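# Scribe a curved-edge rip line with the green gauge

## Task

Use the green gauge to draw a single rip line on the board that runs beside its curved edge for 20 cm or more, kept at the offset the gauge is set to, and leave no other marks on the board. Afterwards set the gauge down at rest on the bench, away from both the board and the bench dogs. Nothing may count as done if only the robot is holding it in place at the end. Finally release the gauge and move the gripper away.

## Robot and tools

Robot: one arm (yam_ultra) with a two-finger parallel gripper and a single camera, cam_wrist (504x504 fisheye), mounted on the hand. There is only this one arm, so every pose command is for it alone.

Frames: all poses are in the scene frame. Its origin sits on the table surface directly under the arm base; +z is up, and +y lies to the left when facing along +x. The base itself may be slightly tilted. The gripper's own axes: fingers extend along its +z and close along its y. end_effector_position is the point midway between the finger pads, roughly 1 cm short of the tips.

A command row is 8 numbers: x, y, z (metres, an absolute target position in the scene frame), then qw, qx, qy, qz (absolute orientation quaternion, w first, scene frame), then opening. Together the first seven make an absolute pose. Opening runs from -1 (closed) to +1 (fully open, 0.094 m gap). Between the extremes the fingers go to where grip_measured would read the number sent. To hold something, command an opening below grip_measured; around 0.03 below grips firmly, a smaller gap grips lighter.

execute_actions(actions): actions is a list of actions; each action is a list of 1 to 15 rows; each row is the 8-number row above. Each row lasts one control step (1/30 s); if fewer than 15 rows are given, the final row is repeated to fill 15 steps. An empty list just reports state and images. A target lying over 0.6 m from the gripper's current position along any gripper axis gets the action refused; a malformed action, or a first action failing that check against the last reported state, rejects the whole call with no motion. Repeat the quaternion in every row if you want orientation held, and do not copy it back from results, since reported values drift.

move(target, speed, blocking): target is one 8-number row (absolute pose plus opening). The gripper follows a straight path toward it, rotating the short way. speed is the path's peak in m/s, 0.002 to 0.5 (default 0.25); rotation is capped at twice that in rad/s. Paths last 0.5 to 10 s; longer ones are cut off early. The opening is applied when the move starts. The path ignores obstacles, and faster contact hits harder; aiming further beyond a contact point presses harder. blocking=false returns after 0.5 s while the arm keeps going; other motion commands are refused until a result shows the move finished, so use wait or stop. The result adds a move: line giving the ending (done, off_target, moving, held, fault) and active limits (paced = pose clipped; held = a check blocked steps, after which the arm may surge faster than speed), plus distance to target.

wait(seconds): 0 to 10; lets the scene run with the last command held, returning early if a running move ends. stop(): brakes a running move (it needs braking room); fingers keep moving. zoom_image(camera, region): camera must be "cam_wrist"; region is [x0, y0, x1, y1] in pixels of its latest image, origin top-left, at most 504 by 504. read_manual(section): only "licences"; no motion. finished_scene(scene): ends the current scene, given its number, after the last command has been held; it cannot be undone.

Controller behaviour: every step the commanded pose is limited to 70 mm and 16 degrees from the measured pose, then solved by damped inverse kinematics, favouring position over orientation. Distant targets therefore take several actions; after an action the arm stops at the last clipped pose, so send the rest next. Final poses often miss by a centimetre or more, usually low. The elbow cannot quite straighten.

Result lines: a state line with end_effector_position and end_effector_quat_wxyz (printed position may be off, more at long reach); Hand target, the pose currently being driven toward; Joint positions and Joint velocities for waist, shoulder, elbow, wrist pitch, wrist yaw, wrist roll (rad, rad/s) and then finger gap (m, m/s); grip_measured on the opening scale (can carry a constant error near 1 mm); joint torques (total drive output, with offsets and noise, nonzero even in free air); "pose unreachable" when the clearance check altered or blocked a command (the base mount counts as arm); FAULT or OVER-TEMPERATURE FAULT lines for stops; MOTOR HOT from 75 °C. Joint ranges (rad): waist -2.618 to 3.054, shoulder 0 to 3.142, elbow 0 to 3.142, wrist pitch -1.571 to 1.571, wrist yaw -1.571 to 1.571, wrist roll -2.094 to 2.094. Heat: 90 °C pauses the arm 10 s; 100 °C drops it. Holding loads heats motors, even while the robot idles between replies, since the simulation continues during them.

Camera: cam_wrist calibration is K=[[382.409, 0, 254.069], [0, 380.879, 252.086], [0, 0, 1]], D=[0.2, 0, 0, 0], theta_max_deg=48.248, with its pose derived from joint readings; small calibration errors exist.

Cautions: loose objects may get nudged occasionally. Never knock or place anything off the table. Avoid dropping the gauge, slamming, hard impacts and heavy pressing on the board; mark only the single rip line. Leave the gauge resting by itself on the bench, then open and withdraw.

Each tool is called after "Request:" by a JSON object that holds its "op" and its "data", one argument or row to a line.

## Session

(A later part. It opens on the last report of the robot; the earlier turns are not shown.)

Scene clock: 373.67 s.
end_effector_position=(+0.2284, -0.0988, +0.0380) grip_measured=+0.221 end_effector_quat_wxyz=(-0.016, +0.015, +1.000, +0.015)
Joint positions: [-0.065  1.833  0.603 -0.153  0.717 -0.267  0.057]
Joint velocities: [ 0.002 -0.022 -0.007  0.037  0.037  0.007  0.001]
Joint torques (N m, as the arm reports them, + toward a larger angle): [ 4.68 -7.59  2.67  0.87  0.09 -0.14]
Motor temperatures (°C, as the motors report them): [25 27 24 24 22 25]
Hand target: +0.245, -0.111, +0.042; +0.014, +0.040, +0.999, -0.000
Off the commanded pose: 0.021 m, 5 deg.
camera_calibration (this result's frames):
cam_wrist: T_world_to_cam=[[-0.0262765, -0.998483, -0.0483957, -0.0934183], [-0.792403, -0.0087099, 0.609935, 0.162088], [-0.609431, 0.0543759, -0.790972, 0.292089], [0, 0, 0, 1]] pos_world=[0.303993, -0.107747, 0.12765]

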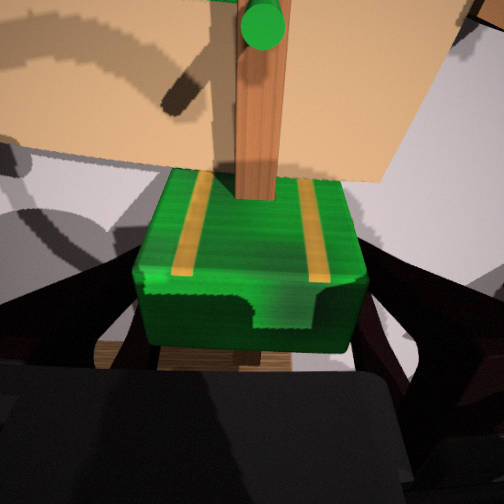

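Lift straight up (slight tilt) and inspect.

Request:
{"op": "execute_actions", "data": {
  "actions": [
    [[0.243,-0.105,0.046,0.03,0.035,0.999,0,0.16],[0.242,-0.104,0.05,0.04,0.035,0.999,0,0.16],[0.24,-0.103,0.054,0.05,0.035,0.998,0,0.16],[0.238,-0.102,0.058,0.06,0.035,0.998,0,0.16],[0.236,-0.101,0.062,0.06,0.035,0.998,0,0.16],[0.234,-0.1,0.066,0.06,0.035,0.998,0,0.16],[0.232,-0.1,0.07,0.06,0.035,0.998,0,0.16],[0.232,-0.1,0.075,0.06,0.035,0.998,0,0.16],[0.232,-0.1,0.08,0.06,0.035,0.998,0,0.16]]
  ]
}}

Request:
{"op": "move", "data": {
  "target": [0.36,0.02,0.2,0,0.13,0.991,0,0.16],
  "speed": 0.15
}}

Scene clock: 378.40 s.
end_effector_position=(+0.2330, -0.1000, +0.0760) grip_measured=+0.221 end_effector_quat_wxyz=(+0.059, +0.035, +0.998, +0.003)
Joint positions: [ 0.039  1.629  0.488 -0.13   0.725 -0.228  0.057]
Joint velocities: [ 0.002 -0.012  0.002 -0.212  0.037  0.139  0.   ]
Joint torques (N m, as the arm reports them, + toward a larger angle): [ 5.61 -5.82  2.86  0.47  0.06  0.04]
Motor temperatures (°C, as the motors report them): [25 27 24 24 22 25]
Hand target: +0.232, -0.100, +0.081; +0.060, +0.034, +0.998, +0.001
Off the commanded pose: 0.004 m, 0 deg.
camera_calibration (this result's frames):
cam_wrist: T_world_to_cam=[[-0.0617407, -0.997681, -0.0286586, -0.085858], [-0.873458, 0.0401146, 0.485244, 0.175817], [-0.482968, 0.0549914, -0.873909, 0.301919], [0, 0, 0, 1]] pos_world=[0.294085, -0.109315, 0.176075]

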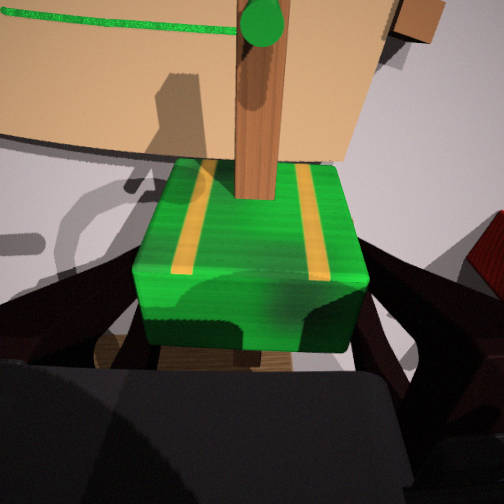

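Scene clock: 380.50 s.
end_effector_position=(+0.3533, +0.0152, +0.1936) grip_measured=+0.221 end_effector_quat_wxyz=(-0.017, +0.131, +0.991, +0.003)
Joint positions: [ 0.539  2.272  1.494 -1.142  0.687  0.766  0.057]
Joint velocities: [-0.002  0.002 -0.042 -0.037 -0.051  0.022 -0.   ]
Joint torques (N m, as the arm reports them, + toward a larger angle): [ 9.35 -7.32  7.27  0.18 -0.02  0.06]
Motor temperatures (°C, as the motors report them): [25 27 25 24 22 25]
Hand target: +0.358, +0.020, +0.202; -0.007, +0.130, +0.991, +0.007
Off the commanded pose: 0.010 m, 2 deg.
move: done
camera_calibration (this result's frames):
cam_wrist: T_world_to_cam=[[-0.255184, -0.966687, -0.0199556, 0.10614], [-0.767543, 0.189977, 0.612198, 0.154993], [-0.588013, 0.17154, -0.790453, 0.475619], [0, 0, 0, 1]] pos_world=[0.425719, -0.00842815, 0.283186]

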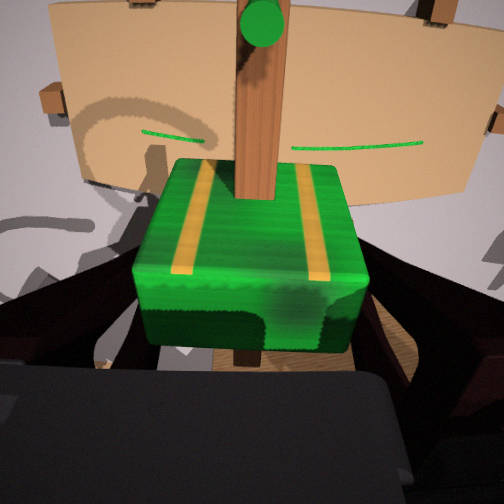

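Request:
{"op": "move", "data": {
  "target": [0.284,0.152,0.085,0.1015,0.2367,0.9657,-0.0249,0.16],
  "speed": 0.12
}}

Request:
{"op": "move", "data": {
  "target": [0.286,0.151,0.047,0.1015,0.2367,0.9657,-0.0249,0.16],
  "speed": 0.03
}}

Scene clock: 385.63 s.
end_effector_position=(+0.2837, +0.1557, +0.0801) grip_measured=+0.220 end_effector_quat_wxyz=(+0.081, +0.235, +0.968, -0.023)
Joint positions: [ 0.752  2.681  1.191 -0.481  0.785  1.163  0.057]
Joint velocities: [-0.002 -0.032  0.017 -0.007 -0.007 -0.037  0.001]
Joint torques (N m, as the arm reports them, + toward a larger angle): [ 8.   -9.12  4.14  0.54  0.26  0.04]
Motor temperatures (°C, as the motors report them): [25 27 25 24 22 25]
Hand target: +0.287, +0.158, +0.085; +0.098, +0.235, +0.967, -0.024
Off the commanded pose: 0.006 m, 2 deg.
move: done
camera_calibration (this result's frames):
cam_wrist: T_world_to_cam=[[-0.451575, -0.892162, -0.0112296, 0.265337], [-0.802636, 0.4007, 0.441831, 0.13515], [-0.389686, 0.208533, -0.897028, 0.267392], [0, 0, 0, 1]] pos_world=[0.332495, 0.126809, 0.183124]

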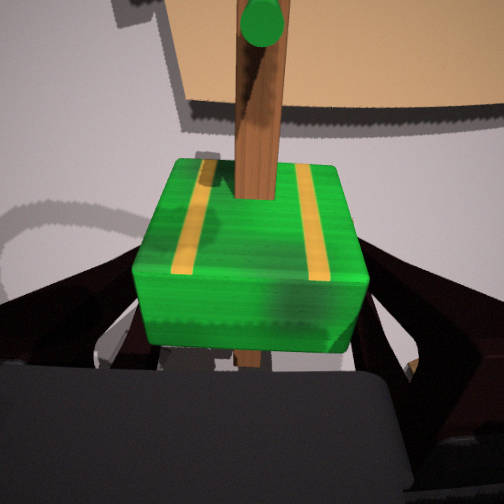

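Scene clock: 387.20 s.
end_effector_position=(+0.2894, +0.1540, +0.0480) grip_measured=+0.220 end_effector_quat_wxyz=(+0.095, +0.243, +0.965, -0.016)
Joint positions: [ 0.682  2.733  1.139 -0.269  0.824  1.057  0.057]
Joint velocities: [-0.022  0.002  0.002  0.007  0.037 -0.022  0.001]
Joint torques (N m, as the arm reports them, + toward a larger angle): [ 6.88 -8.44  2.52  0.63  0.29 -0.07]
Motor temperatures (°C, as the motors report them): [25 27 25 24 22 25]
Hand target: +0.287, +0.151, +0.047; +0.102, +0.237, +0.966, -0.025
Off the commanded pose: 0.005 m, 1 deg.
move: done
camera_calibration (this result's frames):
cam_wrist: T_world_to_cam=[[-0.464333, -0.885076, -0.0321766, 0.269613], [-0.810134, 0.409775, 0.419247, 0.15641], [-0.35788, 0.220738, -0.907302, 0.230618], [0, 0, 0, 1]] pos_world=[0.334437, 0.123629, 0.152341]

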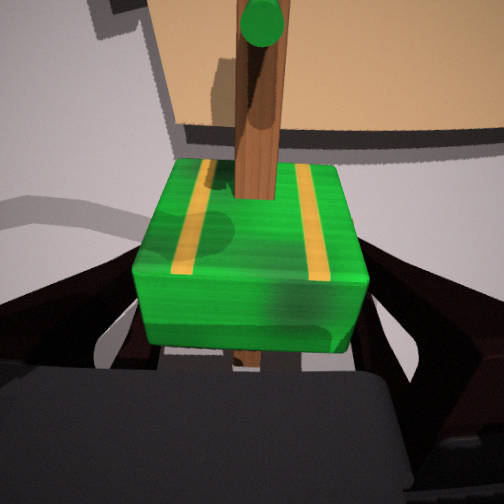

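Request:
{"op": "move", "data": {
  "target": [0.311,0.140,0.050,0.1015,0.245,0.9637,-0.0249,0.16],
  "speed": 0.025
}}

Scene clock: 390.33 s.
end_effector_position=(+0.2913, +0.1403, +0.0372) grip_measured=+0.220 end_effector_quat_wxyz=(+0.081, +0.234, +0.968, -0.030)
Joint positions: [ 0.626  2.733  1.139 -0.266  0.838  0.996  0.057]
Joint velocities: [-0.007  0.007  0.017  0.022 -0.037 -0.11  -0.   ]
Joint torques (N m, as the arm reports them, + toward a larger angle): [  7.03 -11.27   5.7    0.39   0.28  -0.07]
Motor temperatures (°C, as the motors report them): [25 27 25 24 22 25]
Hand target: +0.311, +0.139, +0.050; +0.102, +0.245, +0.964, -0.025
Off the commanded pose: 0.023 m, 3 deg.
move: off_target
camera_calibration (this result's frames):
cam_wrist: T_world_to_cam=[[-0.450013, -0.893017, 0.00292513, 0.253679], [-0.802176, 0.405671, 0.438115, 0.165636], [-0.392431, 0.194811, -0.898914, 0.23793], [0, 0, 0, 1]] pos_world=[0.340399, 0.112995, 0.140568]

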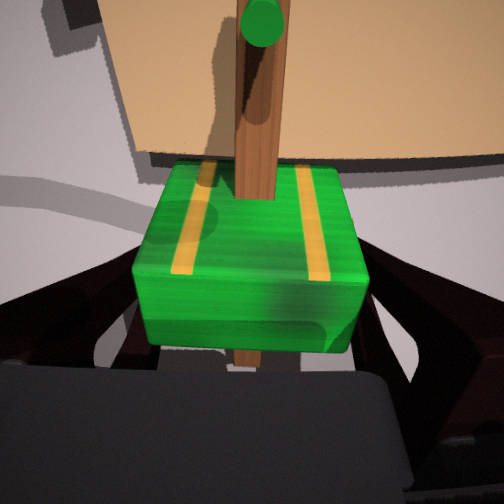

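Request:
{"op": "execute_actions", "data": {
  "actions": [
    [[0.313,0.139,0.052,0.1015,0.245,0.9637,-0.0249,0.16],[0.314,0.139,0.053,0.1015,0.245,0.9637,-0.0249,0.16],[0.315,0.139,0.054,0.1015,0.245,0.9637,-0.0249,0.16],[0.316,0.139,0.055,0.1015,0.245,0.9637,-0.0249,0.16]],
    [[0.316,0.139,0.055,0.1015,0.245,0.9637,-0.0249,0.16]]
  ]
}}

Scene clock: 394.00 s.
end_effector_position=(+0.2953, +0.1398, +0.0421) grip_measured=+0.220 end_effector_quat_wxyz=(+0.076, +0.230, +0.970, -0.029)
Joint positions: [ 0.626  2.722  1.16  -0.305  0.83   0.994  0.057]
Joint velocities: [-0.022 -0.002  0.017  0.007  0.022  0.037 -0.   ]
Joint torques (N m, as the arm reports them, + toward a larger angle): [  7.34 -11.14   5.77   0.44   0.33  -0.02]
Motor temperatures (°C, as the motors report them): [25 28 25 24 22 25]
Hand target: +0.315, +0.138, +0.055; +0.102, +0.245, +0.964, -0.025
Off the commanded pose: 0.024 m, 3 deg.
camera_calibration (this result's frames):
cam_wrist: T_world_to_cam=[[-0.442975, -0.896527, 0.00348962, 0.253436], [-0.801178, 0.397603, 0.447243, 0.167338], [-0.402353, 0.195322, -0.894406, 0.246673], [0, 0, 0, 1]] pos_world=[0.345583, 0.112498, 0.1449]

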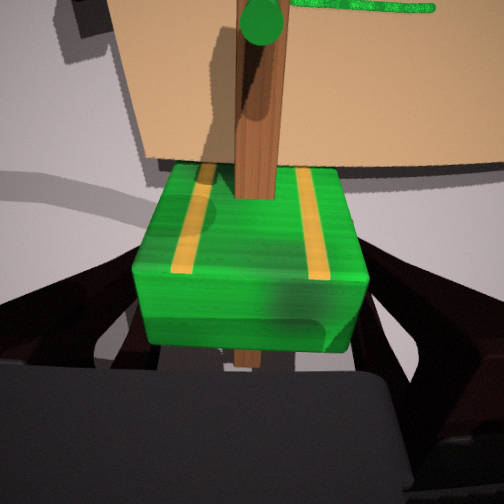

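Request:
{"op": "execute_actions", "data": {
  "actions": [
    [[0.317,0.138,0.055,0.095,0.248,0.964,-0.023,0.16],[0.317,0.138,0.055,0.09,0.248,0.964,-0.022,0.16],[0.317,0.138,0.055,0.085,0.248,0.965,-0.021,0.16],[0.317,0.138,0.055,0.08,0.249,0.965,-0.02,0.16],[0.317,0.138,0.055,0.075,0.249,0.965,-0.019,0.16],[0.317,0.138,0.055,0.07,0.25,0.966,-0.017,0.16],[0.317,0.137,0.055,0.065,0.25,0.966,-0.016,0.16],[0.317,0.137,0.054,0.06,0.25,0.966,-0.015,0.16],[0.317,0.137,0.054,0.055,0.251,0.966,-0.013,0.16],[0.317,0.137,0.054,0.05,0.251,0.966,-0.012,0.16],[0.317,0.136,0.053,0.045,0.252,0.967,-0.011,0.16],[0.317,0.136,0.053,0.04,0.252,0.967,-0.01,0.16],[0.317,0.136,0.053,0.035,0.252,0.967,-0.009,0.16],[0.317,0.136,0.053,0.03,0.252,0.967,-0.008,0.16],[0.317,0.136,0.053,0.025,0.252,0.967,-0.006,0.16]],
    [[0.317,0.136,0.053,0.025,0.252,0.967,-0.006,0.16]]
  ]
}}

Scene clock: 400.40 s.
end_effector_position=(+0.2988, +0.1375, +0.0424) grip_measured=+0.220 end_effector_quat_wxyz=(+0.005, +0.237, +0.971, -0.011)
Joint positions: [ 0.567  2.709  1.254 -0.467  0.724  1.003  0.057]
Joint velocities: [ 0.002 -0.017 -0.017  0.051 -0.037 -0.007 -0.001]
Joint torques (N m, as the arm reports them, + toward a larger angle): [  7.58 -11.04   5.69   0.23   0.19   0.08]
Motor temperatures (°C, as the motors report them): [25 28 25 24 22 25]
Hand target: +0.317, +0.135, +0.053; +0.025, +0.252, +0.967, -0.006
Off the commanded pose: 0.021 m, 3 deg.
camera_calibration (this result's frames):
cam_wrist: T_world_to_cam=[[-0.455161, -0.890409, -0.0002433, 0.25589], [-0.729405, 0.372702, 0.57364, 0.147538], [-0.510683, 0.261276, -0.819108, 0.268899], [0, 0, 0, 1]] pos_world=[0.361408, 0.102602, 0.135686]

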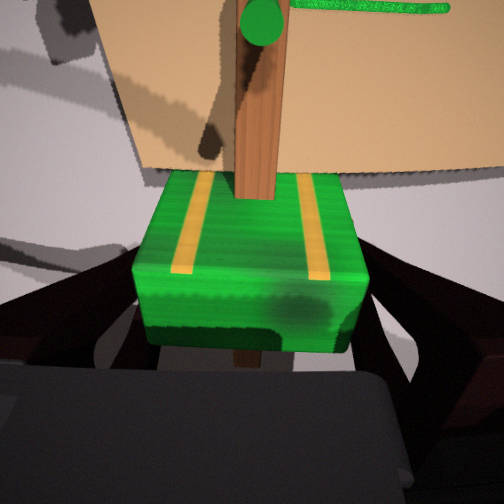

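Request:
{"op": "execute_actions", "data": {
  "actions": [
    [[0.317,0.136,0.052,0.024,0.252,0.967,-0.005,0.16],[0.317,0.1355,0.051,0.023,0.252,0.967,-0.005,0.16],[0.3165,0.135,0.05,0.022,0.252,0.967,-0.004,0.16],[0.316,0.1345,0.049,0.021,0.252,0.967,-0.004,0.16],[0.316,0.134,0.048,0.02,0.252,0.967,-0.003,0.16],[0.3155,0.1335,0.047,0.019,0.252,0.967,-0.003,0.16],[0.3155,0.133,0.046,0.018,0.252,0.967,-0.002,0.16],[0.315,0.1325,0.045,0.017,0.252,0.967,-0.002,0.16],[0.315,0.132,0.044,0.016,0.252,0.967,-0.001,0.16],[0.315,0.1315,0.043,0.015,0.252,0.967,0,0.16],[0.3146,0.131,0.042,0.015,0.252,0.967,0,0.16]],
    [[0.3142,0.1302,0.042,0.015,0.252,0.967,0,0.16],[0.3138,0.1294,0.042,0.015,0.252,0.967,0,0.16],[0.3133,0.1287,0.042,0.015,0.252,0.967,0,0.16],[0.3129,0.1279,0.042,0.015,0.252,0.967,0,0.16],[0.3125,0.1271,0.042,0.015,0.252,0.967,0,0.16],[0.312,0.1263,0.042,0.015,0.252,0.967,0,0.16],[0.3116,0.1255,0.042,0.015,0.252,0.967,0,0.16],[0.3112,0.1247,0.042,0.015,0.252,0.967,0,0.16],[0.3107,0.1239,0.042,0.015,0.252,0.967,0,0.16],[0.3103,0.1231,0.042,0.015,0.252,0.967,0,0.16],[0.3099,0.1223,0.042,0.015,0.252,0.967,0,0.16],[0.3094,0.1216,0.042,0.015,0.252,0.967,0,0.16],[0.309,0.1208,0.042,0.015,0.252,0.967,0,0.16],[0.3086,0.12,0.042,0.015,0.252,0.967,0,0.16],[0.3082,0.1192,0.042,0.015,0.252,0.967,0,0.16]],
    [[0.3078,0.1184,0.042,0.015,0.252,0.967,0,0.16],[0.3073,0.1176,0.042,0.015,0.251,0.968,0,0.16],[0.3069,0.1168,0.042,0.015,0.251,0.968,0,0.16],[0.3065,0.1161,0.042,0.015,0.25,0.968,0,0.16],[0.3061,0.1153,0.042,0.015,0.25,0.968,0,0.16],[0.3056,0.1145,0.042,0.015,0.249,0.968,0,0.16],[0.3052,0.1137,0.042,0.015,0.249,0.968,0,0.16],[0.3048,0.1129,0.042,0.015,0.248,0.969,0,0.16],[0.3044,0.1121,0.042,0.015,0.248,0.969,0,0.16],[0.3039,0.1113,0.042,0.015,0.247,0.969,0,0.16],[0.3035,0.1105,0.042,0.015,0.247,0.969,0,0.16],[0.3031,0.1098,0.042,0.015,0.246,0.969,0,0.16],[0.3027,0.109,0.042,0.015,0.246,0.969,0,0.16],[0.3022,0.1082,0.042,0.015,0.245,0.969,0,0.16],[0.3018,0.1074,0.042,0.015,0.245,0.969,0,0.16]],
    [[0.3013,0.1063,0.042,0.015,0.244,0.97,0,0.16],[0.3008,0.1053,0.042,0.015,0.243,0.97,0,0.16],[0.3002,0.1042,0.042,0.015,0.242,0.97,0,0.16],[0.2997,0.1031,0.042,0.015,0.241,0.97,0,0.16],[0.2992,0.1021,0.042,0.015,0.24,0.971,0,0.16],[0.2987,0.101,0.042,0.015,0.239,0.971,0,0.16],[0.2982,0.0999,0.042,0.015,0.238,0.971,0,0.16],[0.2976,0.0989,0.042,0.015,0.238,0.971,0,0.16],[0.2971,0.0978,0.042,0.015,0.237,0.971,0,0.16],[0.2966,0.0967,0.042,0.015,0.236,0.972,0,0.16],[0.2961,0.0957,0.042,0.015,0.235,0.972,0,0.16],[0.2956,0.0946,0.042,0.015,0.234,0.972,0,0.16],[0.295,0.0935,0.042,0.015,0.233,0.972,0,0.16],[0.2945,0.0925,0.042,0.015,0.232,0.973,0,0.16],[0.294,0.0914,0.042,0.015,0.231,0.973,0,0.16]],
    [[0.294,0.0914,0.042,0.015,0.231,0.973,0,0.16]]
  ]
}}

Scene clock: 413.97 s.
end_effector_position=(+0.2831, +0.1042, +0.0390) grip_measured=+0.221 end_effector_quat_wxyz=(-0.011, +0.216, +0.976, +0.016)
Joint positions: [ 0.478  2.565  1.065 -0.336  0.69   0.84   0.057]
Joint velocities: [-0.012 -0.007 -0.017  0.007 -0.037  0.022 -0.   ]
Joint torques (N m, as the arm reports them, + toward a larger angle): [  6.2  -10.1    2.11   0.56   0.49   0.02]
Motor temperatures (°C, as the motors report them): [26 29 25 24 22 25]
Hand target: +0.293, +0.091, +0.042; +0.014, +0.231, +0.973, -0.001
Off the commanded pose: 0.017 m, 4 deg.
camera_calibration (this result's frames):
cam_wrist: T_world_to_cam=[[-0.416507, -0.908019, -0.0449947, 0.211671], [-0.733398, 0.306337, 0.606866, 0.157228], [-0.537262, 0.285763, -0.79353, 0.27078], [0, 0, 0, 1]] pos_world=[0.348953, 0.0666581, 0.12898]

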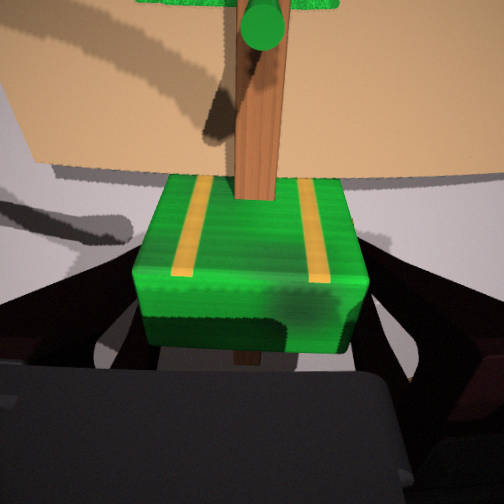

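Well aligned, marking. Continue through the gap.

Request:
{"op": "execute_actions", "data": {
  "actions": [
    [[0.2935,0.0903,0.042,0.015,0.23,0.973,0,0.16],[0.293,0.0892,0.042,0.015,0.229,0.973,0,0.16],[0.2925,0.0881,0.042,0.015,0.228,0.974,0,0.16],[0.2921,0.0871,0.042,0.015,0.226,0.974,0,0.16],[0.2916,0.086,0.042,0.015,0.225,0.974,0,0.16],[0.2911,0.0849,0.042,0.015,0.224,0.974,0,0.16],[0.2906,0.0838,0.042,0.015,0.223,0.975,0,0.16],[0.2901,0.0827,0.042,0.015,0.222,0.975,0,0.16],[0.2896,0.0816,0.042,0.015,0.221,0.975,0,0.16],[0.2891,0.0805,0.042,0.015,0.22,0.975,0,0.16],[0.2886,0.0794,0.042,0.015,0.219,0.976,0,0.16],[0.2882,0.0784,0.042,0.015,0.217,0.976,0,0.16],[0.2877,0.0773,0.042,0.015,0.216,0.976,0,0.16],[0.2872,0.0762,0.042,0.015,0.215,0.976,0,0.16],[0.2867,0.0751,0.042,0.015,0.214,0.977,0,0.16]],
    [[0.2863,0.074,0.042,0.015,0.213,0.977,0,0.16],[0.2858,0.0729,0.042,0.015,0.212,0.977,0,0.16],[0.2854,0.0718,0.042,0.015,0.21,0.978,0,0.16],[0.2849,0.0707,0.042,0.015,0.209,0.978,0,0.16],[0.2845,0.0696,0.042,0.015,0.208,0.978,0,0.16],[0.284,0.0685,0.042,0.015,0.207,0.978,0,0.16],[0.2836,0.0674,0.042,0.015,0.206,0.978,0,0.16],[0.2831,0.0662,0.042,0.015,0.204,0.979,0,0.16],[0.2827,0.0651,0.042,0.015,0.203,0.979,0,0.16],[0.2822,0.064,0.042,0.015,0.202,0.979,0,0.16],[0.2818,0.0629,0.042,0.015,0.201,0.979,0,0.16],[0.2813,0.0618,0.042,0.015,0.2,0.98,0,0.16],[0.2809,0.0607,0.042,0.015,0.198,0.98,0,0.16],[0.2804,0.0596,0.042,0.015,0.197,0.98,0,0.16],[0.28,0.0585,0.042,0.015,0.196,0.98,0,0.16]],
    [[0.2796,0.0574,0.041,0.015,0.195,0.981,0,0.16],[0.2792,0.0563,0.041,0.015,0.194,0.981,0,0.16],[0.2788,0.0551,0.041,0.015,0.193,0.981,0,0.16],[0.2784,0.054,0.041,0.015,0.191,0.981,0,0.16],[0.278,0.0529,0.041,0.015,0.19,0.982,0,0.16],[0.2776,0.0518,0.041,0.015,0.189,0.982,0,0.16],[0.2772,0.0507,0.041,0.015,0.188,0.982,0,0.16],[0.2767,0.0495,0.041,0.015,0.187,0.982,0,0.16],[0.2763,0.0484,0.041,0.015,0.186,0.982,0,0.16],[0.2759,0.0473,0.041,0.015,0.185,0.983,0,0.16],[0.2755,0.0462,0.041,0.015,0.184,0.983,0,0.16],[0.2751,0.0451,0.041,0.015,0.182,0.983,0,0.16],[0.2747,0.0439,0.041,0.015,0.181,0.983,0,0.16],[0.2743,0.0428,0.041,0.015,0.18,0.984,0,0.16],[0.2739,0.0417,0.041,0.015,0.179,0.984,0,0.16]],
    [[0.2735,0.0406,0.041,0.015,0.178,0.984,0,0.16],[0.2732,0.0394,0.041,0.015,0.177,0.984,0,0.16],[0.2728,0.0383,0.041,0.015,0.176,0.984,0,0.16],[0.2724,0.0372,0.041,0.015,0.174,0.985,0,0.16],[0.2721,0.036,0.041,0.015,0.173,0.985,0,0.16],[0.2717,0.0349,0.041,0.015,0.172,0.985,0,0.16],[0.2713,0.0338,0.041,0.015,0.171,0.985,0,0.16],[0.271,0.0326,0.041,0.015,0.17,0.985,0,0.16],[0.2706,0.0315,0.041,0.015,0.169,0.986,0,0.16],[0.2702,0.0304,0.041,0.015,0.168,0.986,0,0.16],[0.2699,0.0292,0.041,0.015,0.167,0.986,0,0.16],[0.2695,0.0281,0.041,0.015,0.165,0.986,0,0.16],[0.2691,0.027,0.041,0.015,0.164,0.986,0,0.16],[0.2688,0.0258,0.041,0.015,0.163,0.987,0,0.16],[0.2684,0.0247,0.041,0.015,0.162,0.987,0,0.16]],
    [[0.2681,0.0236,0.041,0.015,0.161,0.987,0,0.16],[0.2677,0.0224,0.041,0.015,0.16,0.987,0,0.16],[0.2674,0.0213,0.041,0.015,0.159,0.987,0,0.16],[0.2671,0.0201,0.041,0.015,0.157,0.987,0,0.16],[0.2667,0.019,0.041,0.015,0.156,0.988,0,0.16],[0.2664,0.0178,0.041,0.015,0.155,0.988,0,0.16],[0.2661,0.0167,0.041,0.015,0.154,0.988,0,0.16],[0.2657,0.0155,0.041,0.015,0.153,0.988,0,0.16],[0.2654,0.0144,0.041,0.015,0.152,0.988,0,0.16],[0.2651,0.0132,0.041,0.015,0.151,0.988,0,0.16],[0.2647,0.0121,0.041,0.015,0.15,0.989,0,0.16],[0.2644,0.0109,0.041,0.015,0.148,0.989,0,0.16],[0.2641,0.0098,0.041,0.015,0.147,0.989,0,0.16],[0.2637,0.0086,0.041,0.015,0.146,0.989,0,0.16],[0.2634,0.0075,0.041,0.015,0.145,0.989,0,0.16]],
    [[0.2631,0.0063,0.041,0.015,0.144,0.989,0,0.16],[0.2628,0.0052,0.041,0.015,0.143,0.99,0,0.16],[0.2625,0.004,0.041,0.015,0.142,0.99,0,0.16],[0.2623,0.0029,0.041,0.015,0.141,0.99,0,0.16],[0.262,0.0017,0.041,0.015,0.14,0.99,0,0.16],[0.2617,0.0006,0.041,0.015,0.139,0.99,0,0.16],[0.2614,-0.0006,0.041,0.015,0.138,0.99,0,0.16],[0.2611,-0.0017,0.041,0.015,0.137,0.99,0,0.16],[0.2608,-0.0029,0.041,0.015,0.136,0.991,0,0.16],[0.2605,-0.004,0.041,0.015,0.135,0.991,0,0.16],[0.2602,-0.0052,0.041,0.015,0.134,0.991,0,0.16],[0.26,-0.0063,0.041,0.015,0.133,0.991,0,0.16],[0.2597,-0.0075,0.041,0.015,0.132,0.991,0,0.16],[0.2594,-0.0086,0.041,0.015,0.131,0.991,0,0.16],[0.2591,-0.0098,0.041,0.015,0.13,0.991,0,0.16]],
    [[0.2591,-0.0098,0.041,0.015,0.13,0.991,0,0.16]]
  ]
}}

Scene clock: 441.70 s.
end_effector_position=(+0.2460, +0.0003, +0.0380) grip_measured=+0.221 end_effector_quat_wxyz=(-0.012, +0.110, +0.994, +0.015)
Joint positions: [ 0.231  2.188  0.707 -0.155  0.732  0.31   0.057]
Joint velocities: [-0.007 -0.007  0.022 -0.007 -0.022 -0.007 -0.   ]
Joint torques (N m, as the arm reports them, + toward a larger angle): [ 5.62 -8.18  1.61  0.77  0.33 -0.08]
Motor temperatures (°C, as the motors report them): [25 29 24 24 22 25]
Hand target: +0.258, -0.010, +0.041; +0.014, +0.130, +0.991, -0.000
Off the commanded pose: 0.017 m, 4 deg.
camera_calibration (this result's frames):
cam_wrist: T_world_to_cam=[[-0.213718, -0.975789, -0.046481, 0.0520384], [-0.782014, 0.142374, 0.606782, 0.174469], [-0.585474, 0.166029, -0.793508, 0.291574], [0, 0, 0, 1]] pos_world=[0.318268, -0.0224712, 0.12792]

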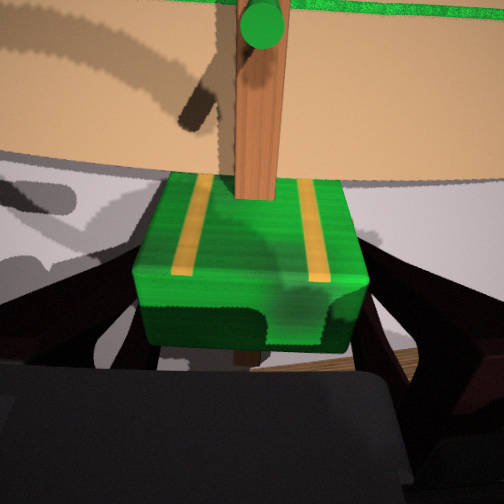

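Request:
{"op": "execute_actions", "data": {
  "actions": [
    [[0.258,-0.008,0.046,0.03,0.125,0.992,0,0.16],[0.257,-0.006,0.05,0.04,0.125,0.991,0,0.16],[0.256,-0.004,0.054,0.05,0.125,0.991,0,0.16],[0.254,-0.002,0.058,0.06,0.125,0.99,0,0.16],[0.252,0,0.062,0.06,0.125,0.99,0,0.16],[0.251,0,0.066,0.06,0.125,0.99,0,0.16],[0.25,0,0.07,0.06,0.125,0.99,0,0.16],[0.25,0,0.075,0.06,0.125,0.99,0,0.16],[0.25,0,0.08,0.06,0.125,0.99,0,0.16]]
  ]
}}

Request:
{"op": "move", "data": {
  "target": [0.33,0.0,0.2,0,0.30,0.954,0,0.16],
  "speed": 0.15
}}

Scene clock: 446.03 s.
end_effector_position=(+0.2488, +0.0032, +0.0750) grip_measured=+0.221 end_effector_quat_wxyz=(+0.055, +0.121, +0.991, +0.008)
Joint positions: [ 0.369  2.063  0.616 -0.142  0.772  0.4    0.057]
Joint velocities: [-0.012  0.007 -0.002 -0.168 -0.037  0.11  -0.001]
Joint torques (N m, as the arm reports them, + toward a larger angle): [ 6.71 -6.57  3.14  0.44  0.11  0.04]
Motor temperatures (°C, as the motors report them): [25 28 24 24 22 25]
Hand target: +0.249, +0.001, +0.081; +0.059, +0.124, +0.991, +0.002
Off the commanded pose: 0.006 m, 1 deg.
camera_calibration (this result's frames):
cam_wrist: T_world_to_cam=[[-0.231724, -0.971607, -0.0477796, 0.0617401], [-0.850455, 0.178495, 0.49484, 0.179061], [-0.472261, 0.155301, -0.86767, 0.299502], [0, 0, 0, 1]] pos_world=[0.308034, -0.0184875, 0.174212]

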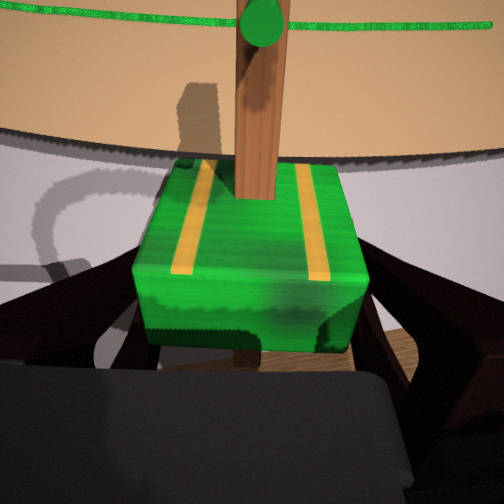

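Scene clock: 448.00 s.
end_effector_position=(+0.3217, -0.0073, +0.1931) grip_measured=+0.220 end_effector_quat_wxyz=(-0.013, +0.303, +0.953, -0.003)
Joint positions: [ 0.53   2.124  1.306 -1.093  0.698  1.107  0.057]
Joint velocities: [-0.002 -0.007  0.012  0.007 -0.022 -0.051  0.001]
Joint torques (N m, as the arm reports them, + toward a larger angle): [ 8.84 -6.21  7.12  0.15  0.02  0.07]
Motor temperatures (°C, as the motors report them): [25 28 25 24 22 25]
Hand target: +0.326, -0.002, +0.202; -0.003, +0.300, +0.954, +0.002
Off the commanded pose: 0.013 m, 2 deg.
move: off_target
camera_calibration (this result's frames):
cam_wrist: T_world_to_cam=[[-0.573159, -0.819421, -0.00614055, 0.176952], [-0.655207, 0.45377, 0.603984, 0.102618], [-0.492131, 0.350202, -0.796972, 0.432272], [0, 0, 0, 1]] pos_world=[0.381393, -0.0529494, 0.283615]

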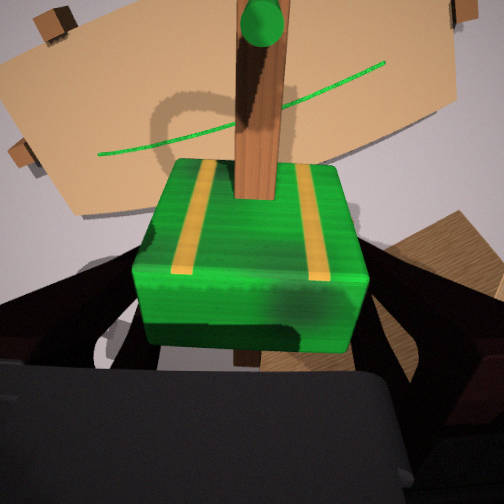

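Request:
{"op": "move", "data": {
  "target": [0.44,-0.25,0.11,0,0.13,0.991,0,0.16],
  "speed": 0.2
}}

Scene clock: 455.77 s.
end_effector_position=(+0.4260, -0.2592, +0.1012) grip_measured=+0.221 end_effector_quat_wxyz=(-0.006, +0.135, +0.991, -0.011)
Joint positions: [-0.102  2.192  1.875 -0.992  0.751 -0.104  0.057]
Joint velocities: [-0.017 -0.017  0.002 -0.11   0.037 -0.037 -0.   ]
Joint torques (N m, as the arm reports them, + toward a larger angle): [ 10.1  -10.21   7.13   0.2   -0.04  -0.06]
Motor temperatures (°C, as the motors report them): [26 28 25 23 22 25]
Hand target: +0.436, -0.257, +0.111; +0.008, +0.130, +0.991, -0.008
Off the commanded pose: 0.019 m, 2 deg.
move: off_target
camera_calibration (this result's frames):
cam_wrist: T_world_to_cam=[[-0.262091, -0.96503, 0.00498739, -0.141637], [-0.776422, 0.21393, 0.592792, 0.33134], [-0.57313, 0.151493, -0.80534, 0.482393], [0, 0, 0, 1]] pos_world=[0.496612, -0.280647, 0.192781]

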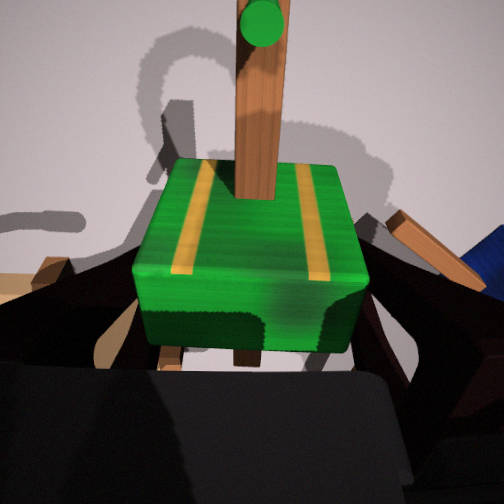

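Request:
{"op": "move", "data": {
  "target": [0.45,-0.24,0.04,0.01,0.13,0.991,0,0.16],
  "speed": 0.04
}}

Scene clock: 460.47 s.
end_effector_position=(+0.4451, -0.2463, +0.0391) grip_measured=+0.221 end_effector_quat_wxyz=(+0.002, +0.133, +0.991, -0.005)
Joint positions: [-0.165  2.32   1.875 -0.794  0.716 -0.199  0.057]
Joint velocities: [-0.007  0.007  0.007  0.037 -0.007 -0.066  0.   ]
Joint torques (N m, as the arm reports them, + toward a larger angle): [  9.52 -10.66   4.62   0.5   -0.05  -0.05]
Motor temperatures (°C, as the motors report them): [26 28 25 23 22 25]
Hand target: +0.451, -0.241, +0.040; +0.011, +0.130, +0.991, -0.001
Off the commanded pose: 0.008 m, 1 deg.
move: done
camera_calibration (this result's frames):
cam_wrist: T_world_to_cam=[[-0.257533, -0.966216, -0.0101672, -0.125569], [-0.787918, 0.203896, 0.581044, 0.383331], [-0.559341, 0.157649, -0.813809, 0.437105], [0, 0, 0, 1]] pos_world=[0.514186, -0.268395, 0.131711]

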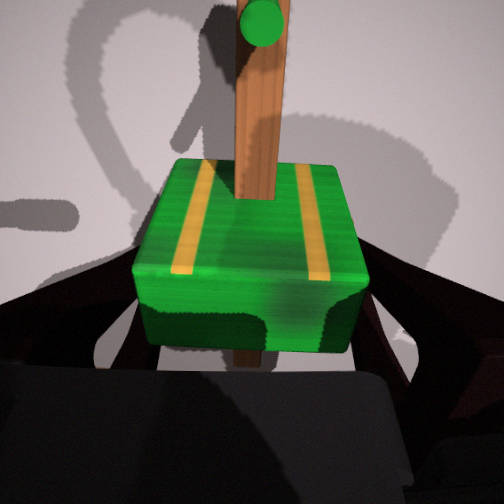

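Request:
{"op": "execute_actions", "data": {
  "actions": [
    [[0.45,-0.24,0.035,0.01,0.13,0.991,0,0.16]],
    [[0.45,-0.24,0.037,0.01,0.13,0.991,0,0.8]]
  ]
}}

Request:
{"op": "move", "data": {
  "target": [0.42,-0.24,0.2,0.01,0.13,0.991,0,1],
  "speed": 0.15
}}

Scene clock: 464.33 s.
end_effector_position=(+0.4475, -0.2479, +0.0385) grip_measured=+0.797 end_effector_quat_wxyz=(+0.007, +0.134, +0.991, -0.005)
Joint positions: [-0.167  2.32   1.875 -0.779  0.713 -0.208  0.084]
Joint velocities: [-0.002 -0.002  0.007  0.007 -0.022 -0.037 -0.   ]
Joint torques (N m, as the arm reports them, + toward a larger angle): [  9.38 -10.52   3.85   0.47  -0.05  -0.01]
Motor temperatures (°C, as the motors report them): [26 28 25 23 22 25]
Hand target: +0.450, -0.240, +0.037; +0.010, +0.130, +0.991, +0.000
Off the commanded pose: 0.008 m, 1 deg.
camera_calibration (this result's frames):
cam_wrist: T_world_to_cam=[[-0.260092, -0.965524, -0.0107066, -0.125173], [-0.793266, 0.207341, 0.572485, 0.389532], [-0.550528, 0.157392, -0.819845, 0.434391], [0, 0, 0, 1]] pos_world=[0.515591, -0.269993, 0.131792]

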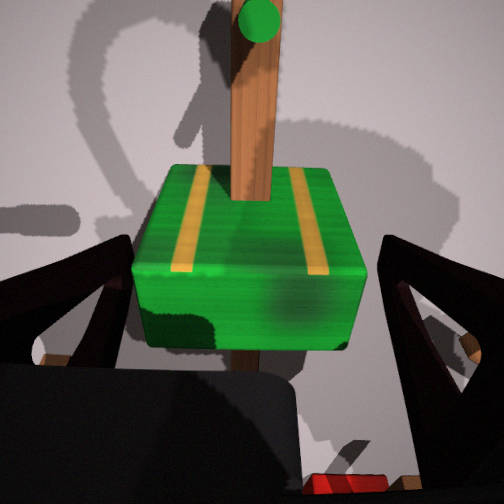

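Scene clock: 466.07 s.
end_effector_position=(+0.4125, -0.2341, +0.1869) grip_measured=+1.000 end_effector_quat_wxyz=(-0.007, +0.126, +0.992, +0.007)
Joint positions: [ 0.057  2.112  1.95  -1.304  0.745  0.099  0.094]
Joint velocities: [-0.037 -0.007 -0.007 -0.007 -0.022  0.095  0.   ]
Joint torques (N m, as the arm reports them, + toward a larger angle): [  9.75 -10.27   7.02   0.21   0.07   0.05]
Motor temperatures (°C, as the motors report them): [26 29 25 23 22 25]
Hand target: +0.417, -0.237, +0.200; +0.008, +0.131, +0.991, +0.004
Off the commanded pose: 0.016 m, 2 deg.
move: off_target
camera_calibration (this result's frames):
cam_wrist: T_world_to_cam=[[-0.244614, -0.969114, -0.031345, -0.122724], [-0.781277, 0.17785, 0.598311, 0.257305], [-0.574257, 0.170844, -0.800651, 0.543994], [0, 0, 0, 1]] pos_world=[0.483399, -0.257634, 0.277754]

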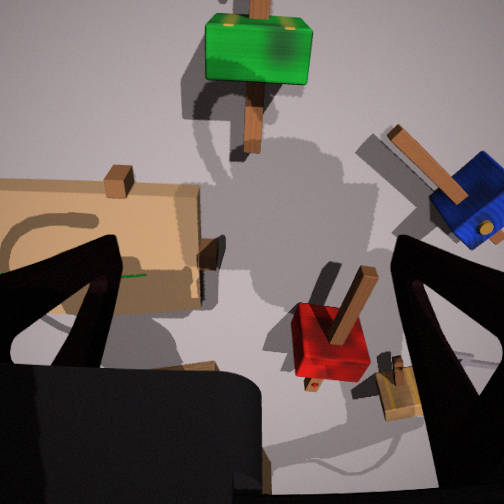

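Request:
{"op": "finished_scene", "data": {
  "scene": 1
}}

The scene is finished: the task was done.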